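## Task

The reel held in the right gripper already has one cable end attached. Take the cable one full turn around its hub, keeping it within roughly one cable thickness of the hub over almost the whole turn. Declare completion only while the right gripper keeps the reel raised and still, with no support other than the grippers, and the reel must not drop when the left arm withdraws. Anything that stays in place only because the robot holds it, apart from this required grip, does not count.

## Robot and tools

Robot: two arms, left_arm and right_arm, each with six joints and a parallel gripper. The names are labels only and say nothing about which side of an image an arm appears on. One arm holds the reel; the other is free to guide the cable around the hub.

World frame: a single scene frame with its origin on the table surface midway between the arms. +z is up, +x extends over the table, and left_arm sits toward +y. The gripper fingers point along the gripper's own +z and close along its y axis. The reported end_effector_position is the midpoint between the finger pads, about 1 cm short of the fingertips; it can be inaccurate, especially when the arm is stretched out.

Tool execute_actions, argument actions: a list holding at most one item. An empty list just reports the state. An item with rows is a motion: rows is a list of 1 to 15 rows, steps is 1 to 15 (default 15), each step lasting 1/30 s; one row is used per step and the final row repeats if rows run out. An item with only steps (up to 300) is a pause that sends nothing new. Optional pictures (true/false) chooses whether camera images come back.

Each row is one list of 14 numbers for both arms together, every number between -1 and 1: left_arm waist, shoulder, elbow, wrist pitch, wrist yaw, wrist roll, opening; then the same seven for right_arm. Always supply all 14, even for one moving arm.

The six joint numbers are offsets, not poses: scaled changes relative to the joint angles shown in the latest result that lists them (or, before any such result or in later calls within one reply, relative to where the arm is when the action begins). They are not relative to the previous row. A value of 1.0 equals 1.202 rad for waist, 1.258 shoulder, 1.238 elbow, 2.073 wrist pitch, 2.022 for wrist yaw and roll. Nominal joint ranges in rad: waist -2.618 to 3.054, shoulder 0.000 to 3.142, elbow 0.000 to 3.142, wrist pitch -1.571 to 1.571, wrist yaw -1.571 to 1.571, wrist roll -2.094 to 2.094. True ends may differ by up to 0.036 rad. A request beyond a range end by over 0.036 rad gets the whole call rejected, and nothing moves. Requests past the real end are clipped there, and the result may print "joint sent to its limit" (possibly about an earlier action); absence of that line does not prove there is room left.

The opening number is absolute, not an offset: +1 fully open (0.094 m pad gap), -1 closed. Away from the extremes, fingers go to where grip_measured equals your number. To hold something, command below grip_measured: about 0.03 lower gives a firm grip, a smaller gap a gentler one. Each gripper's reading may be off by about 1 mm in a fixed way.

Motion limits: each joint's target stays within a lead of its measured angle (waist 0.202, shoulder 0.258, elbow 0.238, wrist pitch 0.573, wrist yaw and roll 0.522 rad), and targets that would shift the hand over 70 mm are scaled back, so big changes take several actions. Sending zeros does not hold still: it pulls joints back to their reference angles, and arms can sag. To hold an arm, in a reply's first call send the offset back to the desired angles, zeros afterward, and increase the correction if a joint stays short.

Between calls the arms keep heading to the last target until motion nearly stops or a step is HELD; then a new action is needed to move further. Simulation time keeps running while you think.

Result lines: the state line gives each gripper's position (m) and orientation quaternion (w,x,y,z) as left_arm: ... | right_arm: .... Joint positions and Joint velocities list per arm the six joints (rad, rad/s) then the pad gap (m, m/s). grip_measured is the finger opening on the command scale. "joint command not followed" means a clearance check altered or blocked joint targets; HELD marks steps where your row was partly or wholly not sent. MOTOR HOT appears from 75 °C; OVER-TEMPERATURE FAULT means an arm was halted (at 90 °C) or went limp and fell (at 100 °C). Holding loads heats motors.

Tool zoom_image: camera (cam_high, cam_low, cam_left_wrist, cam_right_wrist, each 504x504) and region [x0, y0, x1, y1] in pixels from the top-left, up to 504 by 504, giving a closer look at that camera's latest image. Calibration data for the cameras is supplied; wrist camera poses follow the arm's joints.

Tool finished_scene: scene, the number of the current scene. It is final and reports success. Replying with no tool call ends everything.

Avoid: dropping the reel, letting anything leave the table, arms colliding or shoving each other, slamming or hard pushes, and overheating. Occasionally a loose object gets a small external nudge. Before finishing, the holding arm should keep the reel up unaided and the other arm should be clear.

Each tool is called after "Call:" in YAML: its name, and indented under it one key for each argument.

## Session

Call:
execute_actions:
  actions: []

Scene clock: 0.00 s of 4800.00 s.
left_arm: end_effector_position=(+0.3058, +0.2558, +0.3840) grip_measured=+1.000 end_effector_quat_wxyz=(+0.673, +0.129, +0.728, +0.000) | right_arm: end_effector_position=(+0.2085, -0.0422, +0.4427) grip_measured=-0.941 end_effector_quat_wxyz=(+0.397, -0.487, +0.726, +0.281)
Joint positions: left_arm=[-0.143  0.886  0.986 -0.195 -0.138  0.162  0.094] | right_arm=[ 0.667  1.404  2.075 -1.302 -0.465 -0.292  0.003]
Joint velocities: left_arm=[ 0.007 -0.007 -0.002  0.051 -0.051  0.007  0.   ] | right_arm=[ 0.007 -0.002  0.007 -0.037  0.007 -0.007 -0.   ]
Motor temperatures (°C, as the motors report them): left_arm=[16 17 15 18 15 18] | right_arm=[17 16 16 19 17 19]

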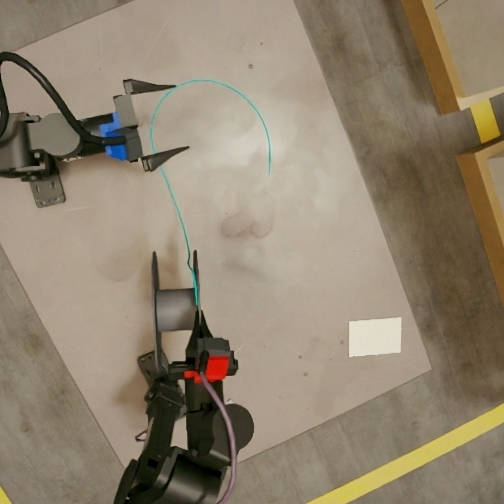

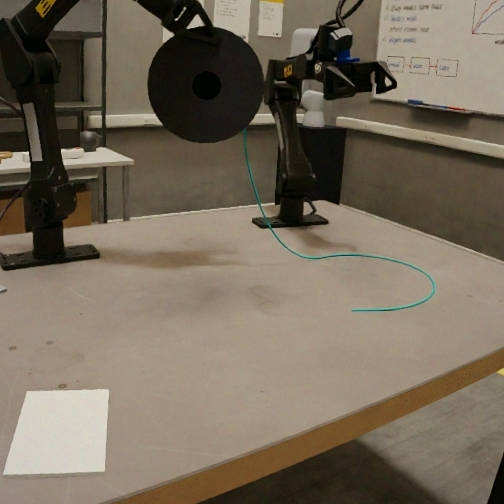

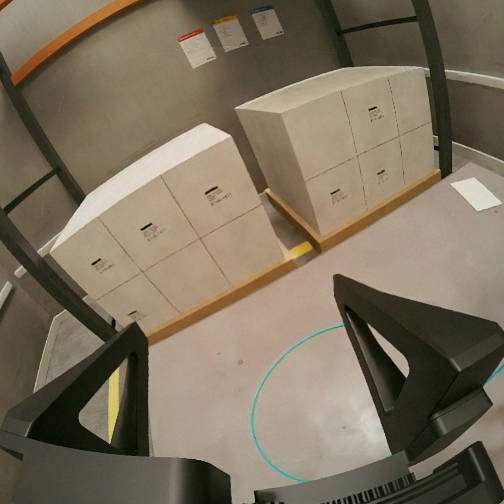

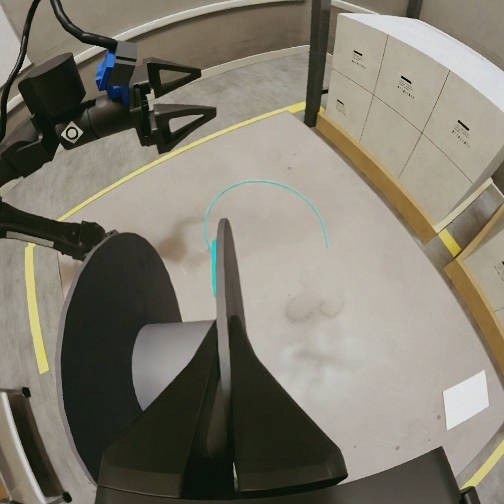

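Call:
zoom_image:
  camera: "cam_high"
  region: [120, 230, 260, 400]

Call:
zoom_image:
  camera: "cam_low"
  region: [100, 0, 300, 200]

Region (120, 230, 260, 400) of cam_high's 504x504 image, scaled by 2.965, with more detail than that image has; it fills the left 415 columns of this view, and the rest is white.

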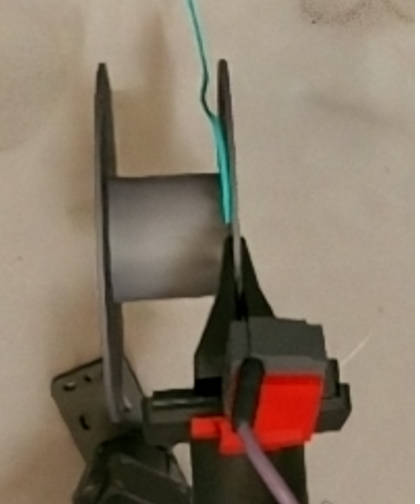

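Region (100, 0, 300, 200) of cam_low's 504x504 image, scaled by 2.520, with more detail than that image has.

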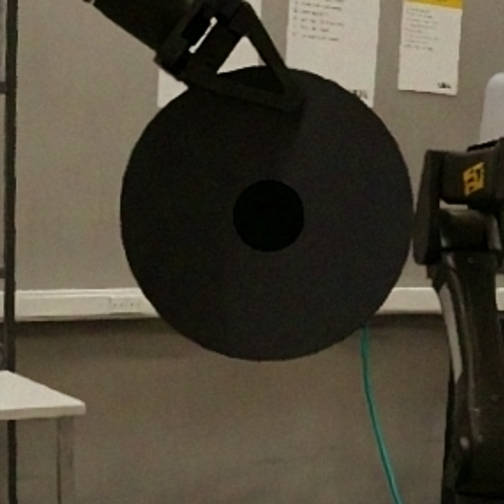

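Call:
execute_actions:
  actions:
    - {"rows":[[0,0,0,0,0,0,1,0,0,0,0.004,0.02,0.012,-1],[0,0,0,0,0,0,1,0,0,0,0.008,0.04,0.024,-1],[0,0,0,0,0,0,1,0,0,0,0.012,0.06,0.036,-1],[0,0,0,0,0,0,1,0,0,0,0.016,0.08,0.048,-1]],"steps":12}
  pictures: false

Call:
execute_actions:
  actions:
    - {"rows":[[0,0,0,0,0,0,1,0,0,0,0.004,0.02,0.012,-1],[0,0,0,0,0,0,1,0,0,0,0.008,0.04,0.024,-1],[0,0,0,0,0,0,1,0,0,0,0.012,0.06,0.036,-1],[0,0,0,0,0,0,1,0,0,0,0.014,0.08,0.048,-1]],"steps":12}
  pictures: false

Call:
execute_actions:
  actions:
    - {"rows":[[0,0,0,0,0,0,1,0,0,0,0.002,0.02,0.012,-1],[0,0,0,0,0,0,1,0,0,0,0.004,0.04,0.024,-1],[0,0,0,0,0,0,1,0,0,0,0.006,0.06,0.036,-1],[0,0,0,0,0,0,1,0,0,0,0.006,0.07,0.048,-1]],"steps":15}

Scene clock: 120.40 s of 4800.00 s.
left_arm: end_effector_position=(+0.3058, +0.2558, +0.3840) grip_measured=+1.000 end_effector_quat_wxyz=(+0.673, +0.129, +0.728, +0.000) | right_arm: end_effector_position=(+0.2311, -0.0567, +0.4377) grip_measured=-0.941 end_effector_quat_wxyz=(+0.410, -0.435, +0.768, +0.232)
Joint positions: left_arm=[-0.143  0.886  0.986 -0.195 -0.138  0.162  0.094] | right_arm=[ 0.667  1.404  2.075 -1.296 -0.312 -0.219  0.003]
Joint velocities: left_arm=[ 0.002 -0.002  0.002 -0.081 -0.051  0.037  0.   ] | right_arm=[ 0.007 -0.012 -0.012 -0.007  0.037  0.081  0.001]
Motor temperatures (°C, as the motors report them): left_arm=[16 17 19 27 15 18] | right_arm=[17 17 18 28 17 19]
Steps of this call (steps 1 to 180: nothing new was sent; then 114.00 s passed at rest; steps 181 to 192: all 12 steps of this action). Readings (joint positions):
181: left_arm=[-0.143 0.886 0.986 -0.195 -0.138 0.162] | right_arm=[0.667 1.404 2.075 -1.302 -0.460 -0.290]
182: left_arm=[-0.143 0.886 0.986 -0.195 -0.138 0.162] | right_arm=[0.667 1.404 2.075 -1.302 -0.448 -0.285]
184: left_arm=[-0.143 0.886 0.986 -0.195 -0.138 0.162] | right_arm=[0.667 1.404 2.075 -1.301 -0.405 -0.264]
188: left_arm=[-0.143 0.886 0.986 -0.195 -0.138 0.162] | right_arm=[0.667 1.404 2.075 -1.297 -0.337 -0.232]
192: the state above

Scene clock: 120.80 s of 4800.00 s.
left_arm: end_effector_position=(+0.3058, +0.2558, +0.3840) grip_measured=+1.000 end_effector_quat_wxyz=(+0.673, +0.129, +0.728, +0.000) | right_arm: end_effector_position=(+0.2508, -0.0741, +0.4341) grip_measured=-0.941 end_effector_quat_wxyz=(+0.421, -0.379, +0.803, +0.184)
Joint positions: left_arm=[-0.143  0.886  0.986 -0.195 -0.138  0.162  0.094] | right_arm=[ 0.667  1.404  2.075 -1.295 -0.163 -0.146  0.003]
Joint velocities: left_arm=[-0.002 -0.007 -0.017  0.022 -0.022  0.051  0.   ] | right_arm=[-0.007 -0.002 -0.002  0.007  0.051  0.022 -0.001]
Motor temperatures (°C, as the motors report them): left_arm=[16 17 19 27 15 18] | right_arm=[17 17 18 28 17 19]
Steps of this call (steps 1 to 12: all 12 steps of this action). Readings (joint positions):
1: left_arm=[-0.143 0.886 0.986 -0.195 -0.138 0.162] | right_arm=[0.667 1.404 2.075 -1.296 -0.306 -0.217]
2: left_arm=[-0.143 0.886 0.986 -0.195 -0.138 0.162] | right_arm=[0.667 1.404 2.075 -1.296 -0.294 -0.212]
4: left_arm=[-0.143 0.886 0.986 -0.195 -0.138 0.162] | right_arm=[0.667 1.404 2.075 -1.296 -0.254 -0.191]
8: left_arm=[-0.143 0.886 0.986 -0.195 -0.138 0.162] | right_arm=[0.667 1.404 2.075 -1.295 -0.187 -0.159]
12: the state above

Scene clock: 121.30 s of 4800.00 s.
left_arm: end_effector_position=(+0.3058, +0.2558, +0.3840) grip_measured=+1.000 end_effector_quat_wxyz=(+0.673, +0.129, +0.728, +0.000) | right_arm: end_effector_position=(+0.2664, -0.0920, +0.4324) grip_measured=-0.941 end_effector_quat_wxyz=(+0.432, -0.320, +0.831, +0.143)
Joint positions: left_arm=[-0.143  0.886  0.986 -0.195 -0.138  0.162  0.094] | right_arm=[ 0.667  1.404  2.075 -1.297 -0.03  -0.069  0.003]
Joint velocities: left_arm=[-0.002  0.022  0.002  0.007  0.007  0.037  0.   ] | right_arm=[-0.002  0.007 -0.027  0.007  0.081  0.007 -0.001]
Motor temperatures (°C, as the motors report them): left_arm=[16 17 19 27 15 18] | right_arm=[17 17 18 28 17 19]
Steps of this call (steps 1 to 15: all 15 steps of this action). Readings (joint positions):
1: left_arm=[-0.143 0.886 0.986 -0.195 -0.138 0.162] | right_arm=[0.667 1.404 2.075 -1.296 -0.157 -0.144]
2: left_arm=[-0.143 0.886 0.986 -0.195 -0.138 0.162] | right_arm=[0.667 1.404 2.075 -1.297 -0.146 -0.139]
4: left_arm=[-0.143 0.886 0.986 -0.195 -0.138 0.162] | right_arm=[0.667 1.404 2.075 -1.297 -0.109 -0.119]
8: left_arm=[-0.143 0.886 0.986 -0.195 -0.138 0.162] | right_arm=[0.667 1.404 2.075 -1.297 -0.055 -0.086]
15: the state above
camera_calibration (this result's frames):
cam_right_wrist: T_world_to_cam=[[0.580887, -0.813937, 0.00878811, -0.241275], [-0.751712, -0.540558, -0.377791, 0.349204], [0.312248, 0.212848, -0.925849, 0.439711], [0, 0, 0, 1]] pos_world=[0.265355, -0.101209, 0.541153]

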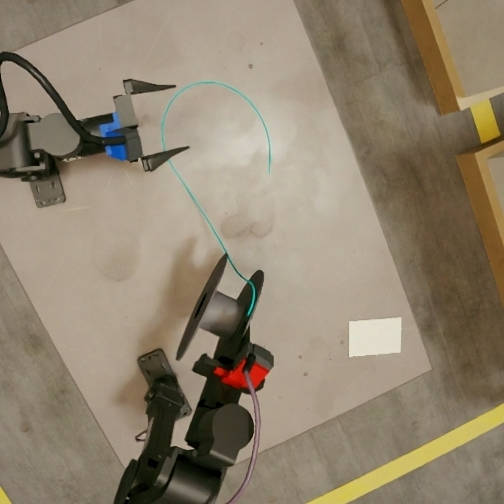

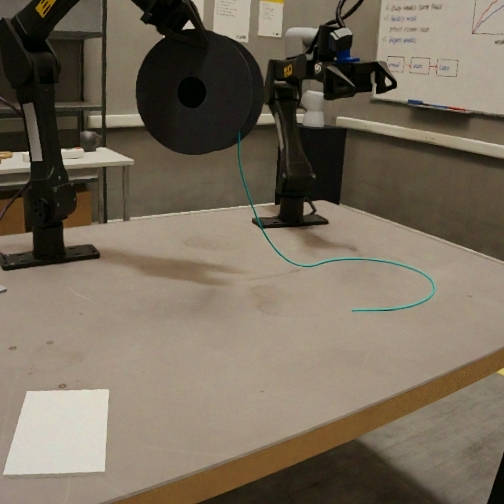

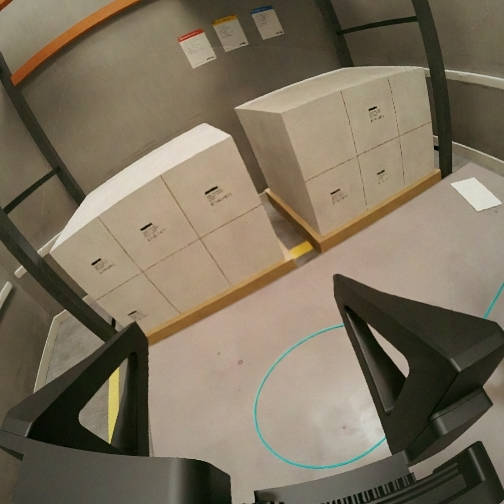

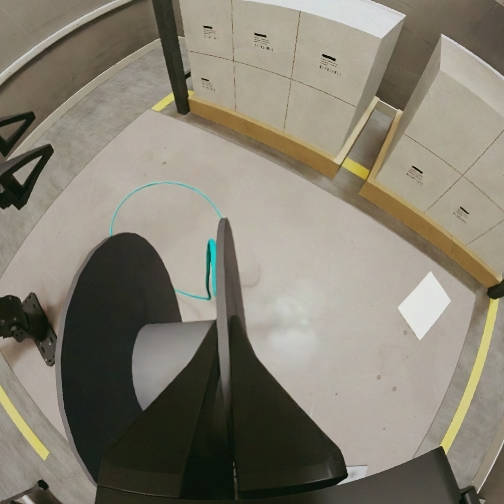

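Call:
zoom_image:
  camera: "cam_high"
  region: [160, 230, 300, 370]

Region (160, 230, 300, 370) of cam_high's 504x504 image, scaled by 3.600, with more detail than that image has.

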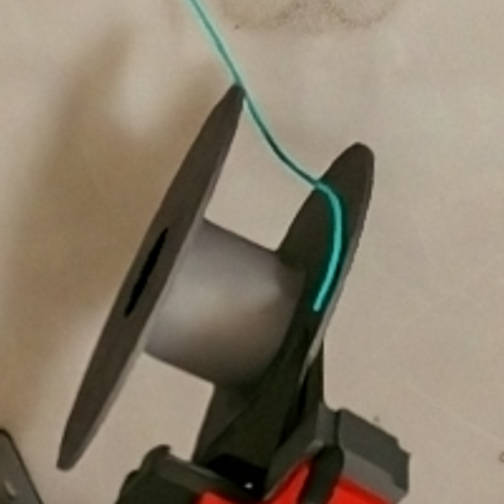

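Call:
execute_actions:
  actions:
    - {"rows":[[-0.1,0.04,-0.08,0.015,0.02,-0.02,1,0,0,0,0.015,0.005,0.015,-1],[-0.2,0.08,-0.17,0.03,0.04,-0.04,1,0,0,0,0.03,0.01,0.03,-1],[-0.3,0.13,-0.25,0.045,0.06,-0.06,1,0,0,0,0.04,0.015,0.04,-1],[-0.413,0.17,-0.339,0.062,0.068,-0.08,1,0,0,0,0.048,0.017,0.044,-1]],"steps":15}
  pictures: false

Call:
execute_actions:
  actions:
    - {"steps":25}

Scene clock: 163.53 s of 4800.00 s.
left_arm: end_effector_position=(+0.2143, +0.0937, +0.1265) grip_measured=+1.000 end_effector_quat_wxyz=(+0.410, +0.365, +0.821, -0.159) | right_arm: end_effector_position=(+0.2768, -0.0907, +0.4457) grip_measured=-0.941 end_effector_quat_wxyz=(+0.458, -0.279, +0.830, +0.155)
Joint positions: left_arm=[-0.637  1.103  0.56  -0.117 -0.016  0.037  0.094] | right_arm=[ 0.667  1.404  2.075 -1.232  0.     0.002  0.003]
Joint velocities: left_arm=[-0.198  0.081 -0.261 -0.066  0.212 -0.168  0.   ] | right_arm=[-0.002  0.002 -0.022 -0.022 -0.081  0.066  0.   ]
Motor temperatures (°C, as the motors report them): left_arm=[16 17 19 28 15 18] | right_arm=[17 17 18 30 17 19]
Steps of this call (steps 1 to 15: the robot went on to your last target; steps 16 to 200: nothing new was sent; then 35.07 s passed at rest; steps 201 to 215: all 15 steps of this action). Readings (joint positions):
201: left_arm=[-0.157 0.887 0.977 -0.184 -0.143 0.157] | right_arm=[0.667 1.404 2.075 -1.297 -0.024 -0.062]
202: left_arm=[-0.191 0.889 0.957 -0.165 -0.140 0.151] | right_arm=[0.667 1.404 2.075 -1.296 -0.022 -0.056]
204: left_arm=[-0.259 0.912 0.904 -0.142 -0.119 0.134] | right_arm=[0.667 1.404 2.075 -1.281 -0.016 -0.037]
208: left_arm=[-0.382 1.002 0.774 -0.115 -0.088 0.098] | right_arm=[0.667 1.404 2.075 -1.247 -0.005 -0.012]
215: the state above

Scene clock: 164.37 s of 4800.00 s.
left_arm: end_effector_position=(+0.2144, +0.0902, +0.1286) grip_measured=+1.000 end_effector_quat_wxyz=(+0.414, +0.355, +0.821, -0.171) | right_arm: end_effector_position=(+0.2772, -0.0907, +0.4461) grip_measured=-0.941 end_effector_quat_wxyz=(+0.458, -0.278, +0.830, +0.156)
Joint positions: left_arm=[-0.639  1.104  0.554 -0.091 -0.007  0.011  0.094] | right_arm=[ 0.667  1.404  2.075 -1.231  0.001  0.005  0.003]
Joint velocities: left_arm=[ 0.002  0.012 -0.002  0.007  0.022 -0.037  0.   ] | right_arm=[ 0.007 -0.007  0.002  0.037  0.022 -0.007 -0.001]
Motor temperatures (°C, as the motors report them): left_arm=[16 17 19 29 15 18] | right_arm=[17 17 18 31 17 19]
Steps of this call (steps 1 to 25: the robot went on to your last target). Readings (joint positions):
1: left_arm=[-0.639 1.104 0.554 -0.118 -0.011 0.032] | right_arm=[0.667 1.404 2.075 -1.232 0.000 0.002]
2: left_arm=[-0.639 1.104 0.554 -0.117 -0.010 0.028] | right_arm=[0.667 1.404 2.075 -1.232 0.001 0.003]
4: left_arm=[-0.639 1.104 0.554 -0.104 -0.009 0.021] | right_arm=[0.667 1.404 2.075 -1.231 0.001 0.004]
8: left_arm=[-0.639 1.104 0.554 -0.096 -0.008 0.015] | right_arm=[0.667 1.404 2.075 -1.231 0.001 0.005]
25: the state above
camera_calibration (this result's frames):
cam_left_wrist: T_world_to_cam=[[-0.828624, -0.535894, -0.161863, 0.238272], [-0.453162, 0.811881, -0.368093, 0.104018], [0.328673, -0.231661, -0.915591, 0.176141], [0, 0, 0, 1]] pos_world=[0.186683, 0.0840429, 0.238129]
cam_right_wrist: T_world_to_cam=[[0.525667, -0.849791, -0.0391134, -0.21318], [-0.77468, -0.459194, -0.434755, 0.402338], [0.35149, 0.258837, -0.899699, 0.430385], [0, 0, 0, 1]] pos_world=[0.272469, -0.107807, 0.553797]

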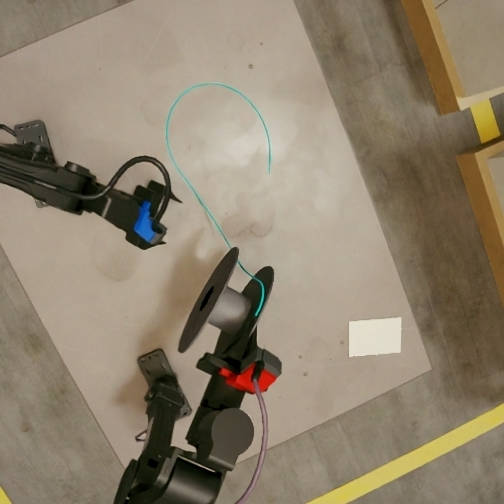

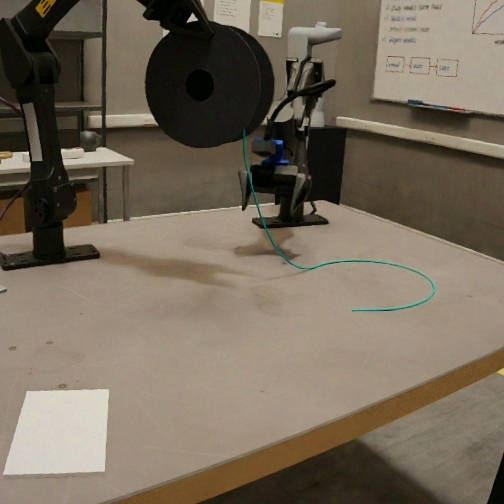

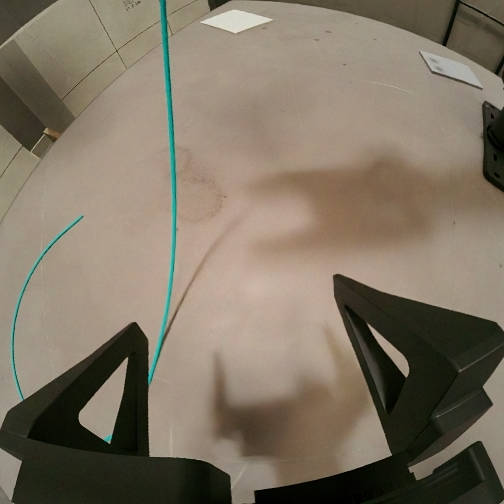

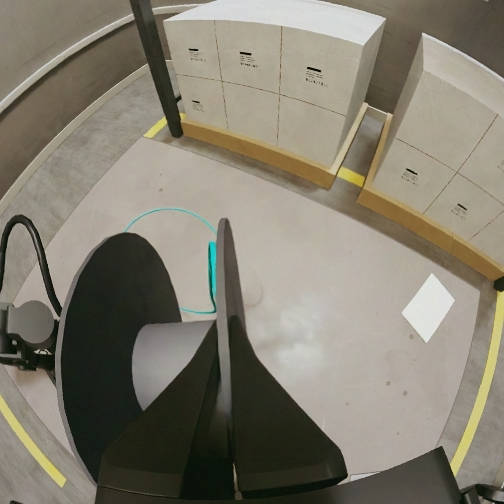

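Call:
execute_actions:
  actions:
    - {"rows":[[0.02,0.05,0.014,0.03,0,0,1,0,0,0,0.015,0,0.008,-1],[0.04,0.1,0.028,0.055,0,0,1,0,0,0,0.015,0,0.008,-1],[0.05,0.15,0.042,0.08,0,0,1,0,0,0,0.015,0,0.008,-1],[0.05,0.2,0.056,0.105,0,0,1,0,0,0,0.015,0,0.008,-1],[0.05,0.25,0.07,0.13,0,0,1,0,0,0,0.015,0,0.008,-1],[0.05,0.29,0.082,0.149,0,0,1,0,0,0,0.015,0,0.008,-1]],"steps":15}
  pictures: false

Call:
execute_actions:
  actions:
    - {"steps":15}

Scene clock: 183.97 s of 4800.00 s.
left_arm: end_effector_position=(+0.2646, +0.0675, +0.0768) grip_measured=+1.000 end_effector_quat_wxyz=(+0.398, +0.337, +0.839, -0.153) | right_arm: end_effector_position=(+0.2772, -0.0907, +0.4461) grip_measured=-0.941 end_effector_quat_wxyz=(+0.458, -0.277, +0.830, +0.156)
Joint positions: left_arm=[-0.586  1.477  0.616  0.172 -0.007  0.011  0.094] | right_arm=[ 0.667  1.404  2.075 -1.231  0.001  0.006  0.003]
Joint velocities: left_arm=[ 0.007 -0.012 -0.027  0.198  0.007  0.022  0.   ] | right_arm=[ 0.002  0.007  0.007 -0.037 -0.022  0.066 -0.001]
Motor temperatures (°C, as the motors report them): left_arm=[16 17 19 29 15 18] | right_arm=[17 17 18 33 17 19]
Steps of this call (steps 1 to 15: the robot went on to your last target; steps 16 to 200: nothing new was sent; then 12.43 s passed at rest; steps 201 to 215: all 15 steps of this action). Readings (joint positions):
201: left_arm=[-0.638 1.110 0.554 -0.087 -0.007 0.011] | right_arm=[0.667 1.404 2.075 -1.231 0.001 0.005]
202: left_arm=[-0.631 1.129 0.554 -0.068 -0.005 0.011] | right_arm=[0.667 1.404 2.075 -1.231 0.001 0.005]
204: left_arm=[-0.606 1.221 0.569 -0.015 -0.005 0.011] | right_arm=[0.667 1.404 2.075 -1.231 0.001 0.005]
208: left_arm=[-0.586 1.448 0.616 0.106 -0.007 0.011] | right_arm=[0.667 1.404 2.075 -1.231 0.001 0.006]
215: the state above

Scene clock: 184.47 s of 4800.00 s.
left_arm: end_effector_position=(+0.2670, +0.0652, +0.0809) grip_measured=+1.000 end_effector_quat_wxyz=(+0.407, +0.335, +0.835, -0.156) | right_arm: end_effector_position=(+0.2772, -0.0907, +0.4461) grip_measured=-0.941 end_effector_quat_wxyz=(+0.458, -0.277, +0.830, +0.156)
Joint positions: left_arm=[-0.586  1.477  0.616  0.193 -0.007  0.011  0.094] | right_arm=[ 0.667  1.404  2.075 -1.231  0.001  0.006  0.003]
Joint velocities: left_arm=[ 0.007  0.007 -0.007  0.022 -0.081 -0.007  0.   ] | right_arm=[-0.002  0.002  0.012  0.051 -0.022  0.022 -0.001]
Motor temperatures (°C, as the motors report them): left_arm=[16 17 19 29 15 18] | right_arm=[17 17 18 33 17 19]
Steps of this call (steps 1 to 15: the robot went on to your last target). Readings (joint positions):
1: left_arm=[-0.586 1.477 0.616 0.176 -0.007 0.011] | right_arm=[0.667 1.404 2.075 -1.231 0.001 0.006]
2: left_arm=[-0.586 1.477 0.616 0.180 -0.007 0.011] | right_arm=[0.667 1.404 2.075 -1.231 0.001 0.006]
4: left_arm=[-0.586 1.477 0.616 0.186 -0.007 0.011] | right_arm=[0.667 1.404 2.075 -1.231 0.001 0.006]
8: left_arm=[-0.586 1.477 0.616 0.191 -0.007 0.011] | right_arm=[0.667 1.404 2.075 -1.231 0.001 0.006]
15: the state above
camera_calibration (this result's frames):
cam_left_wrist: T_world_to_cam=[[-0.802263, -0.576005, -0.156822, 0.255967], [-0.502095, 0.79316, -0.344669, 0.143035], [0.322916, -0.197776, -0.925532, 0.109502], [0, 0, 0, 1]] pos_world=[0.24181, 0.0556452, 0.190789]
cam_right_wrist: T_world_to_cam=[[0.525307, -0.849984, -0.0397562, -0.212811], [-0.775036, -0.458656, -0.434688, 0.402456], [0.351243, 0.259157, -0.899703, 0.430484], [0, 0, 0, 1]] pos_world=[0.272504, -0.10786, 0.55379]

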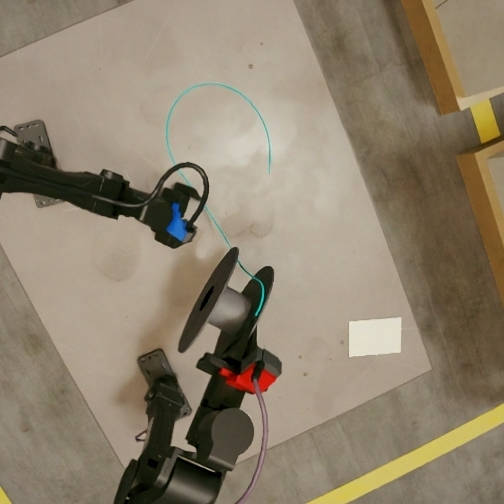

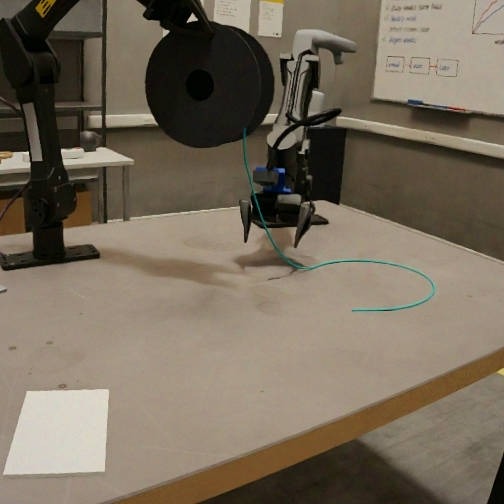

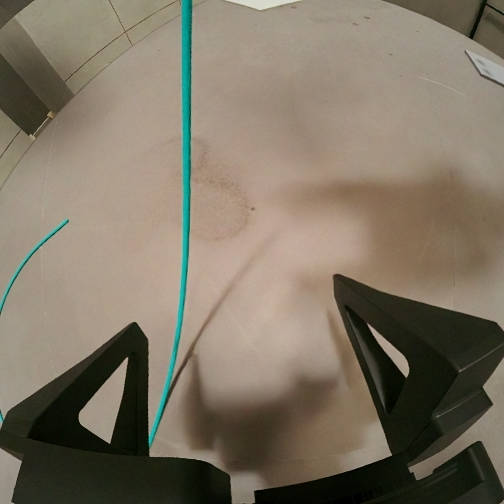

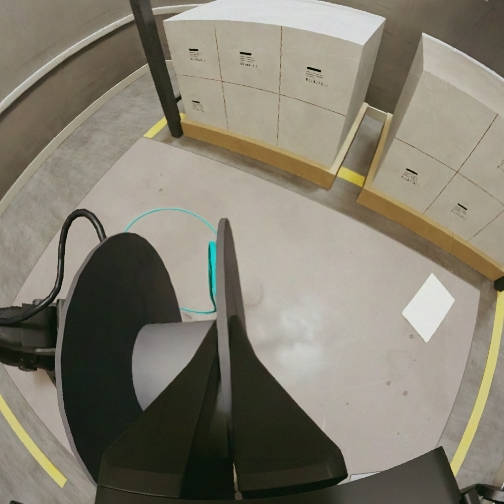

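Call:
execute_actions:
  actions:
    - {"rows":[[0.01,0.03,0.07,0,0,0,1,0,0,0,0.015,0,0.008,-1],[0.02,0.06,0.12,0,0,0,1,0,0,0,0.015,0,0.008,-1],[0.03,0.075,0.15,0,0,0,1,0,0,0,0.015,0,0.008,-1]],"steps":15}

Scene clock: 190.67 s of 4800.00 s.
left_arm: end_effector_position=(+0.3073, +0.0446, +0.1115) grip_measured=+1.000 end_effector_quat_wxyz=(+0.439, +0.317, +0.825, -0.162) | right_arm: end_effector_position=(+0.2772, -0.0907, +0.4461) grip_measured=-0.941 end_effector_quat_wxyz=(+0.458, -0.277, +0.830, +0.156)
Joint positions: left_arm=[-0.557  1.565  0.776  0.192 -0.006  0.011  0.094] | right_arm=[ 0.667  1.404  2.075 -1.231  0.001  0.007  0.003]
Joint velocities: left_arm=[ 0.002  0.012 -0.017  0.051 -0.007 -0.022  0.   ] | right_arm=[-0.012 -0.012 -0.022  0.022  0.037  0.022  0.   ]
Motor temperatures (°C, as the motors report them): left_arm=[16 18 20 29 15 18] | right_arm=[17 17 18 33 17 19]
Steps of this call (steps 1 to 15: the robot went on to your last target; steps 16 to 171: nothing new was sent; steps 172 to 186: all 15 steps of this action). Readings (joint positions):
172: left_arm=[-0.586 1.480 0.622 0.189 -0.007 0.011] | right_arm=[0.667 1.404 2.075 -1.231 0.001 0.006]
173: left_arm=[-0.585 1.494 0.642 0.181 -0.006 0.011] | right_arm=[0.667 1.404 2.075 -1.231 0.001 0.006]
175: left_arm=[-0.575 1.543 0.712 0.173 -0.006 0.011] | right_arm=[0.667 1.404 2.075 -1.231 0.001 0.007]
179: left_arm=[-0.557 1.565 0.775 0.190 -0.006 0.011] | right_arm=[0.667 1.404 2.075 -1.231 0.001 0.007]
186: the state above
camera_calibration (this result's frames):
cam_left_wrist: T_world_to_cam=[[-0.776941, -0.606414, -0.169189, 0.276185], [-0.504551, 0.760481, -0.408775, 0.19948], [0.376552, -0.23223, -0.896816, 0.102624], [0, 0, 0, 1]] pos_world=[0.276583, 0.0396139, 0.220305]
cam_right_wrist: T_world_to_cam=[[0.524766, -0.850272, -0.0407205, -0.212257], [-0.77557, -0.457849, -0.434587, 0.402632], [0.350873, 0.259638, -0.899709, 0.430633], [0, 0, 0, 1]] pos_world=[0.272557, -0.107941, 0.55378]

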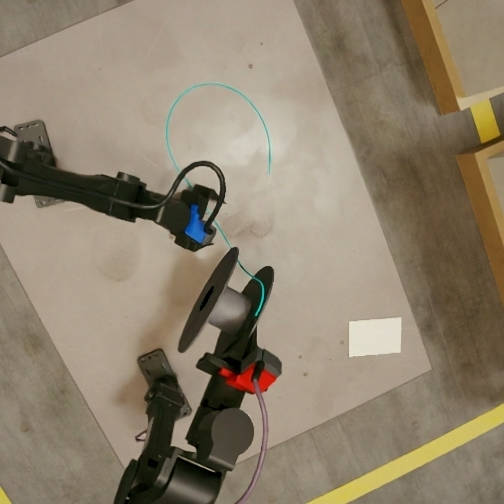

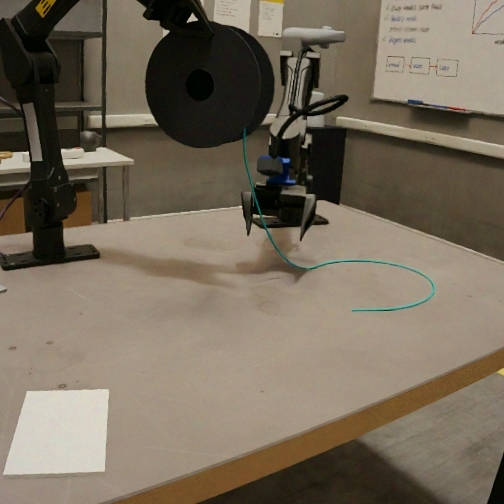

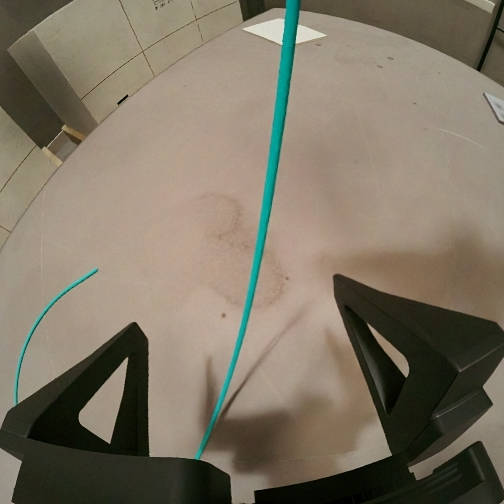

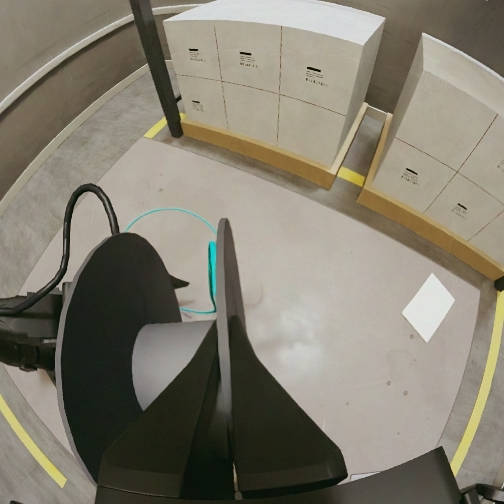

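Call:
execute_actions:
  actions:
    - {"rows":[[0,0,0.02,0,0,0,-1,0,0,0,0.015,0,0.008,-1]],"steps":15}
  pictures: false

Call:
execute_actions:
  actions:
    - {"steps":20}

Scene clock: 196.47 s of 4800.00 s.
left_arm: end_effector_position=(+0.3073, +0.0446, +0.1115) grip_measured=-0.988 end_effector_quat_wxyz=(+0.439, +0.317, +0.825, -0.162) | right_arm: end_effector_position=(+0.2772, -0.0907, +0.4461) grip_measured=-0.941 end_effector_quat_wxyz=(+0.458, -0.276, +0.830, +0.156)
Joint positions: left_arm=[-0.557  1.565  0.776  0.192 -0.006  0.011  0.001] | right_arm=[ 0.667  1.404  2.075 -1.231  0.001  0.008  0.003]
Joint velocities: left_arm=[-0.002  0.002 -0.017 -0.022 -0.066 -0.007  0.   ] | right_arm=[-0.007 -0.022 -0.012  0.037  0.022  0.022 -0.001]
Motor temperatures (°C, as the motors report them): left_arm=[16 18 20 29 15 18] | right_arm=[17 17 19 33 17 19]
Steps of this call (steps 1 to 15: the robot went on to your last target; steps 16 to 159: nothing new was sent; steps 160 to 174: all 15 steps of this action). Readings (joint positions):
160: left_arm=[-0.557 1.565 0.776 0.192 -0.006 0.011] | right_arm=[0.667 1.404 2.075 -1.231 0.001 0.007]
161: left_arm=[-0.557 1.565 0.776 0.192 -0.006 0.011] | right_arm=[0.667 1.404 2.075 -1.231 0.001 0.007]
163: left_arm=[-0.557 1.565 0.776 0.192 -0.006 0.011] | right_arm=[0.667 1.404 2.075 -1.231 0.001 0.007]
167: left_arm=[-0.557 1.565 0.776 0.192 -0.006 0.011] | right_arm=[0.667 1.404 2.075 -1.231 0.001 0.008]
174: the state above

Scene clock: 197.13 s of 4800.00 s.
left_arm: end_effector_position=(+0.3073, +0.0446, +0.1115) grip_measured=-0.988 end_effector_quat_wxyz=(+0.439, +0.317, +0.825, -0.162) | right_arm: end_effector_position=(+0.2772, -0.0907, +0.4461) grip_measured=-0.941 end_effector_quat_wxyz=(+0.458, -0.276, +0.830, +0.156)
Joint positions: left_arm=[-0.557  1.565  0.776  0.192 -0.006  0.011  0.001] | right_arm=[ 0.667  1.404  2.075 -1.231  0.001  0.008  0.003]
Joint velocities: left_arm=[ 0.002  0.002  0.007 -0.022  0.037 -0.007 -0.001] | right_arm=[-0.012 -0.007 -0.007 -0.022  0.095  0.022 -0.   ]
Motor temperatures (°C, as the motors report them): left_arm=[16 18 20 29 15 18] | right_arm=[17 17 19 33 17 19]
Steps of this call (steps 1 to 15: the robot went on to your last target; steps 16 to 20: nothing new was sent). Readings (joint positions):
1: left_arm=[-0.557 1.565 0.776 0.192 -0.006 0.011] | right_arm=[0.667 1.404 2.075 -1.231 0.001 0.008]
2: left_arm=[-0.557 1.565 0.776 0.192 -0.006 0.011] | right_arm=[0.667 1.404 2.075 -1.231 0.001 0.008]
4: left_arm=[-0.557 1.565 0.776 0.192 -0.006 0.011] | right_arm=[0.667 1.404 2.075 -1.231 0.001 0.008]
8: left_arm=[-0.557 1.565 0.776 0.192 -0.006 0.011] | right_arm=[0.667 1.404 2.075 -1.231 0.001 0.008]
20: the state above
All arms were judged still, so your last target was given up. Only a new action makes them travel on or press farther. Fingers that are still opening or closing keep moving.
camera_calibration (this result's frames):
cam_left_wrist: T_world_to_cam=[[-0.776941, -0.606414, -0.169189, 0.276185], [-0.504551, 0.760481, -0.408775, 0.19948], [0.376552, -0.23223, -0.896816, 0.102624], [0, 0, 0, 1]] pos_world=[0.276583, 0.0396139, 0.220305]
cam_right_wrist: T_world_to_cam=[[0.524406, -0.850463, -0.0413632, -0.211888], [-0.775925, -0.457311, -0.434519, 0.402749], [0.350627, 0.259959, -0.899712, 0.430732], [0, 0, 0, 1]] pos_world=[0.272592, -0.107994, 0.553773]

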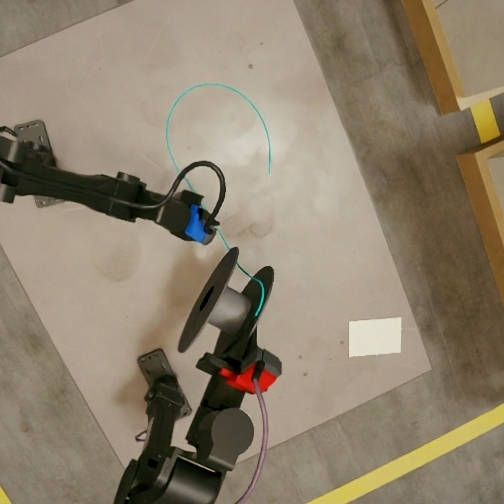

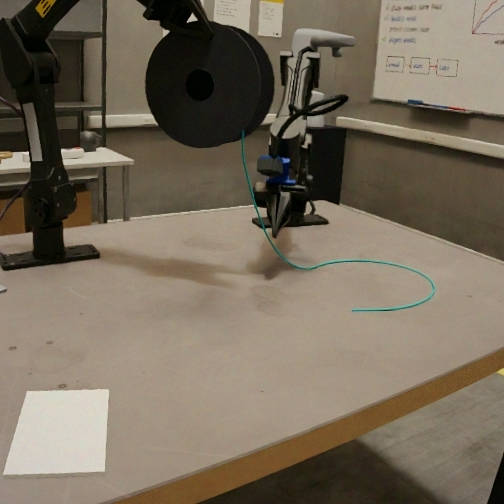

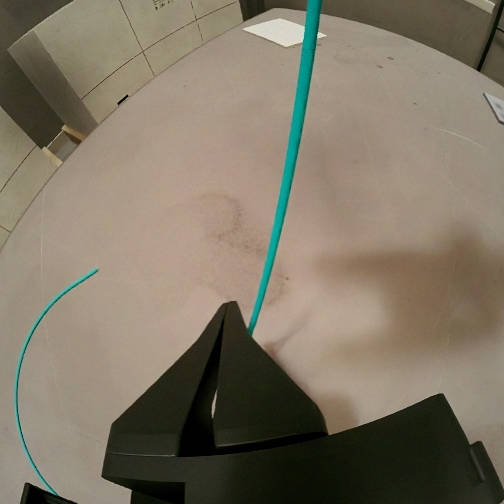

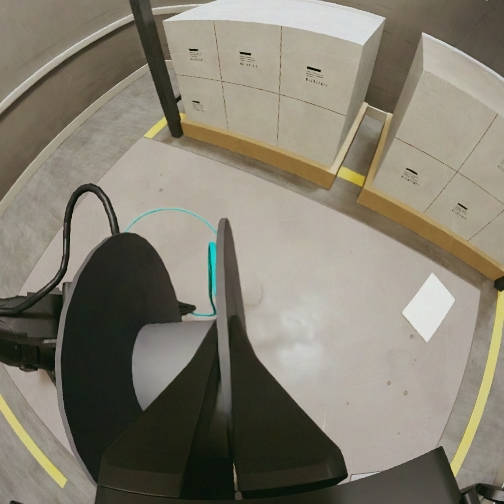

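Call:
execute_actions:
  actions:
    - {"rows":[[0,0,0.02,0,0,0,0,0,0,0,0.015,0,0.008,-1]],"steps":8}
  pictures: false

Call:
execute_actions:
  actions:
    - {"rows":[[-0.01,0.05,0.06,0,0,0,0,0,0,0,0,0,0,-1],[-0.02,0.095,0.1,0,0,0,0,0,0,0,0,0,0,-1]],"steps":12}

Call:
execute_actions:
  actions:
    - {"rows":[[0,0,0.02,0,0,0,-1,0,0,0,0,0,0,-1]],"steps":15}

Scene clock: 207.97 s of 4800.00 s.
left_arm: end_effector_position=(+0.3073, +0.0446, +0.1115) grip_measured=-0.003 end_effector_quat_wxyz=(+0.439, +0.317, +0.825, -0.162) | right_arm: end_effector_position=(+0.2772, -0.0907, +0.4461) grip_measured=-0.941 end_effector_quat_wxyz=(+0.458, -0.276, +0.830, +0.156)
Joint positions: left_arm=[-0.557  1.565  0.776  0.192 -0.006  0.011  0.047] | right_arm=[ 0.667  1.404  2.075 -1.231  0.001  0.009  0.003]
Joint velocities: left_arm=[ 0.007  0.007 -0.017 -0.022  0.022 -0.125  0.   ] | right_arm=[ 0.012 -0.007 -0.017 -0.037 -0.022  0.022 -0.001]
Motor temperatures (°C, as the motors report them): left_arm=[16 19 20 29 15 18] | right_arm=[17 17 19 34 17 19]
Steps of this call (steps 1 to 180: nothing new was sent; then 4.57 s passed at rest; steps 181 to 188: all 8 steps of this action). Readings (joint positions):
181: left_arm=[-0.557 1.565 0.776 0.192 -0.006 0.011] | right_arm=[0.667 1.404 2.075 -1.231 0.001 0.008]
182: left_arm=[-0.557 1.565 0.776 0.192 -0.006 0.011] | right_arm=[0.667 1.404 2.075 -1.231 0.001 0.008]
184: left_arm=[-0.557 1.565 0.776 0.192 -0.006 0.011] | right_arm=[0.667 1.404 2.075 -1.231 0.001 0.008]
188: the state above

Scene clock: 208.37 s of 4800.00 s.
left_arm: end_effector_position=(+0.3195, +0.0240, +0.0977) grip_measured=-0.003 end_effector_quat_wxyz=(+0.425, +0.327, +0.829, -0.160) | right_arm: end_effector_position=(+0.2756, -0.0919, +0.4431) grip_measured=-0.941 end_effector_quat_wxyz=(+0.452, -0.277, +0.834, +0.154)
Joint positions: left_arm=[-0.573  1.682  0.866  0.189 -0.006  0.011  0.047] | right_arm=[ 0.667  1.404  2.075 -1.245  0.001  0.009  0.003]
Joint velocities: left_arm=[-0.017 -0.007 -0.002 -0.037 -0.007  0.051 -0.002] | right_arm=[-0.012 -0.012  0.002 -0.022 -0.081 -0.022 -0.001]
Motor temperatures (°C, as the motors report them): left_arm=[16 19 20 29 15 18] | right_arm=[17 17 19 34 17 19]
Steps of this call (steps 1 to 12: all 12 steps of this action). Readings (joint positions):
1: left_arm=[-0.557 1.570 0.781 0.191 -0.006 0.011] | right_arm=[0.667 1.404 2.075 -1.232 0.001 0.009]
2: left_arm=[-0.559 1.591 0.799 0.188 -0.006 0.011] | right_arm=[0.667 1.404 2.075 -1.234 0.001 0.009]
4: left_arm=[-0.565 1.649 0.850 0.190 -0.006 0.011] | right_arm=[0.667 1.404 2.075 -1.238 0.001 0.009]
8: left_arm=[-0.573 1.682 0.866 0.189 -0.006 0.011] | right_arm=[0.667 1.404 2.075 -1.244 0.001 0.009]
12: the state above
camera_calibration (this result's frames):
cam_left_wrist: T_world_to_cam=[[-0.789928, -0.590842, -0.164071, 0.274125], [-0.501653, 0.776545, -0.381211, 0.211674], [0.352644, -0.218823, -0.909813, 0.0894721], [0, 0, 0, 1]] pos_world=[0.291174, 0.0171686, 0.207071]
cam_right_wrist: T_world_to_cam=[[0.523569, -0.851017, -0.0405662, -0.212378], [-0.781214, -0.460534, -0.421442, 0.395062], [0.339972, 0.252345, -0.905948, 0.433845], [0, 0, 0, 1]] pos_world=[0.272327, -0.108277, 0.550921]

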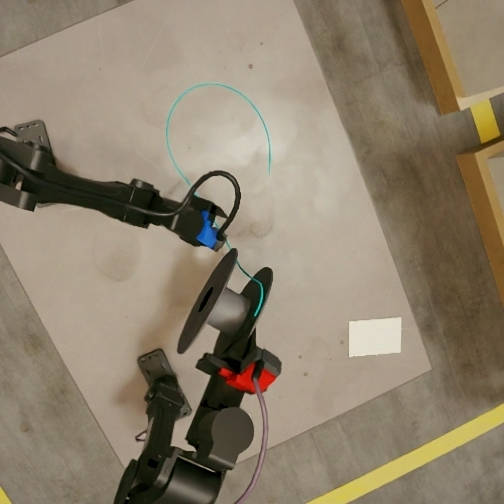

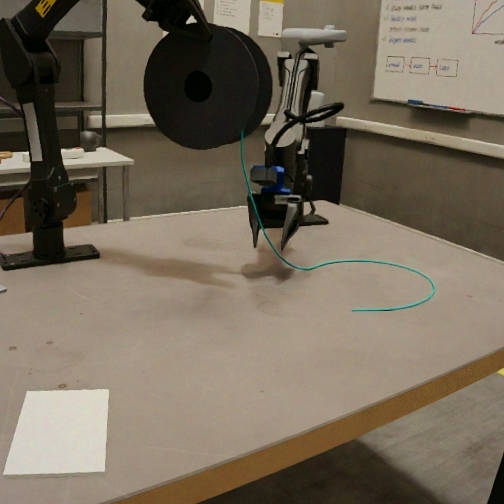

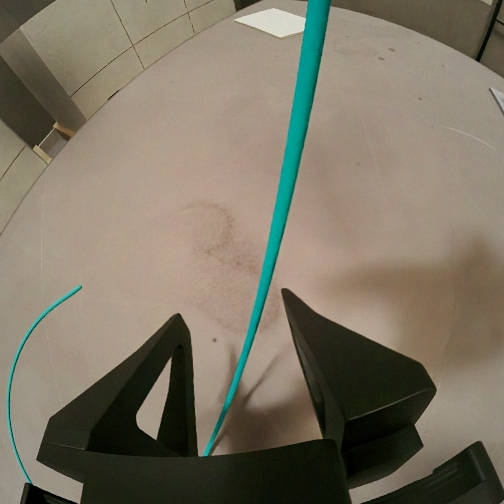

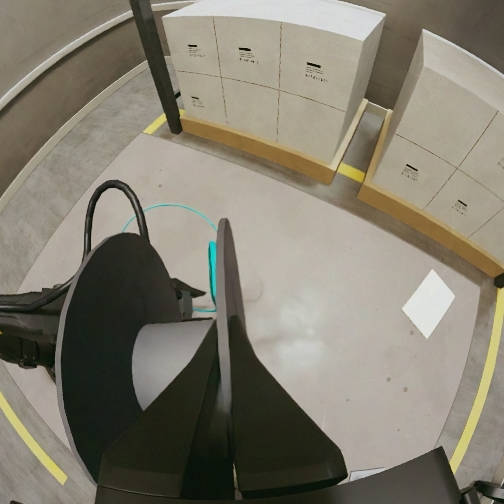

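Scene clock: 208.87 s of 4800.00 s.
left_arm: end_effector_position=(+0.3195, +0.0240, +0.0977) grip_measured=-0.967 end_effector_quat_wxyz=(+0.425, +0.327, +0.829, -0.160) | right_arm: end_effector_position=(+0.2742, -0.0930, +0.4403) grip_measured=-0.941 end_effector_quat_wxyz=(+0.447, -0.278, +0.837, +0.152)
Joint positions: left_arm=[-0.573  1.682  0.866  0.189 -0.006  0.011  0.002] | right_arm=[ 0.667  1.404  2.075 -1.258  0.001  0.009  0.003]
Joint velocities: left_arm=[-0.007 -0.007  0.007  0.051 -0.051  0.007  0.   ] | right_arm=[-0.002  0.012 -0.012 -0.022  0.022 -0.022  0.   ]
Motor temperatures (°C, as the motors report them): left_arm=[16 19 20 29 15 18] | right_arm=[17 17 19 34 17 19]
Steps of this call (steps 1 to 15: all 15 steps of this action). Readings (joint positions):
1: left_arm=[-0.573 1.682 0.866 0.189 -0.006 0.011] | right_arm=[0.667 1.404 2.075 -1.246 0.001 0.009]
2: left_arm=[-0.573 1.682 0.866 0.189 -0.006 0.011] | right_arm=[0.667 1.404 2.075 -1.248 0.001 0.009]
4: left_arm=[-0.573 1.682 0.866 0.189 -0.006 0.011] | right_arm=[0.667 1.404 2.075 -1.253 0.001 0.009]
8: left_arm=[-0.573 1.682 0.866 0.189 -0.006 0.011] | right_arm=[0.667 1.404 2.075 -1.257 0.001 0.009]
15: the state above
camera_calibration (this result's frames):
cam_left_wrist: T_world_to_cam=[[-0.789928, -0.590842, -0.164071, 0.274125], [-0.501653, 0.776545, -0.381211, 0.211674], [0.352644, -0.218823, -0.909813, 0.0894721], [0, 0, 0, 1]] pos_world=[0.291174, 0.0171686, 0.207071]
cam_right_wrist: T_world_to_cam=[[0.523145, -0.85134, -0.0392325, -0.213174], [-0.785624, -0.463897, -0.409382, 0.387837], [0.330324, 0.244988, -0.911519, 0.436521], [0, 0, 0, 1]] pos_world=[0.272021, -0.108509, 0.548307]

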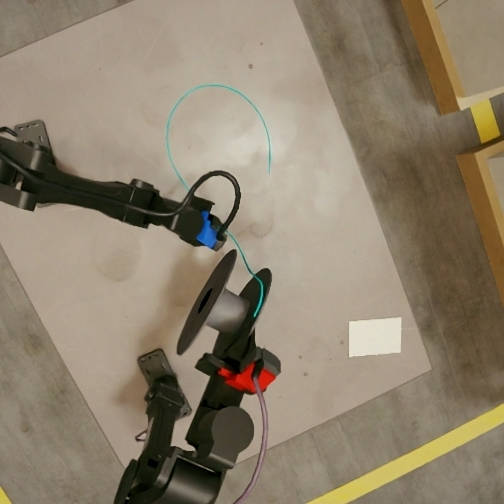

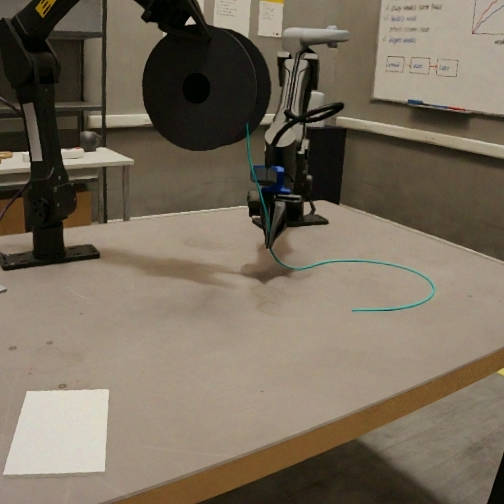

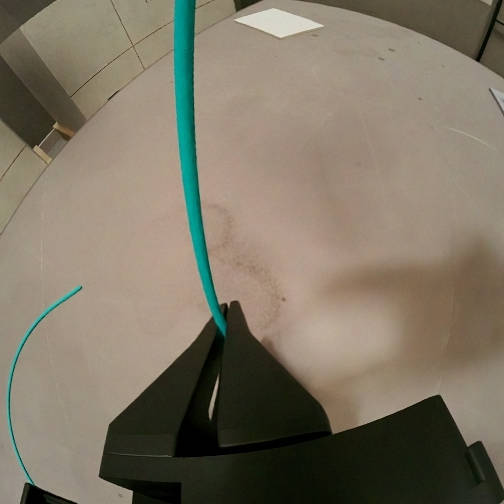

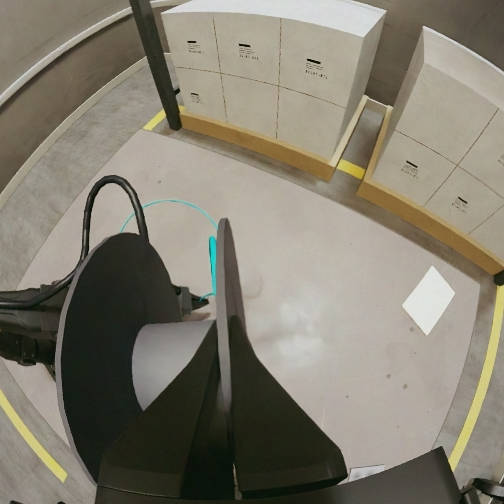

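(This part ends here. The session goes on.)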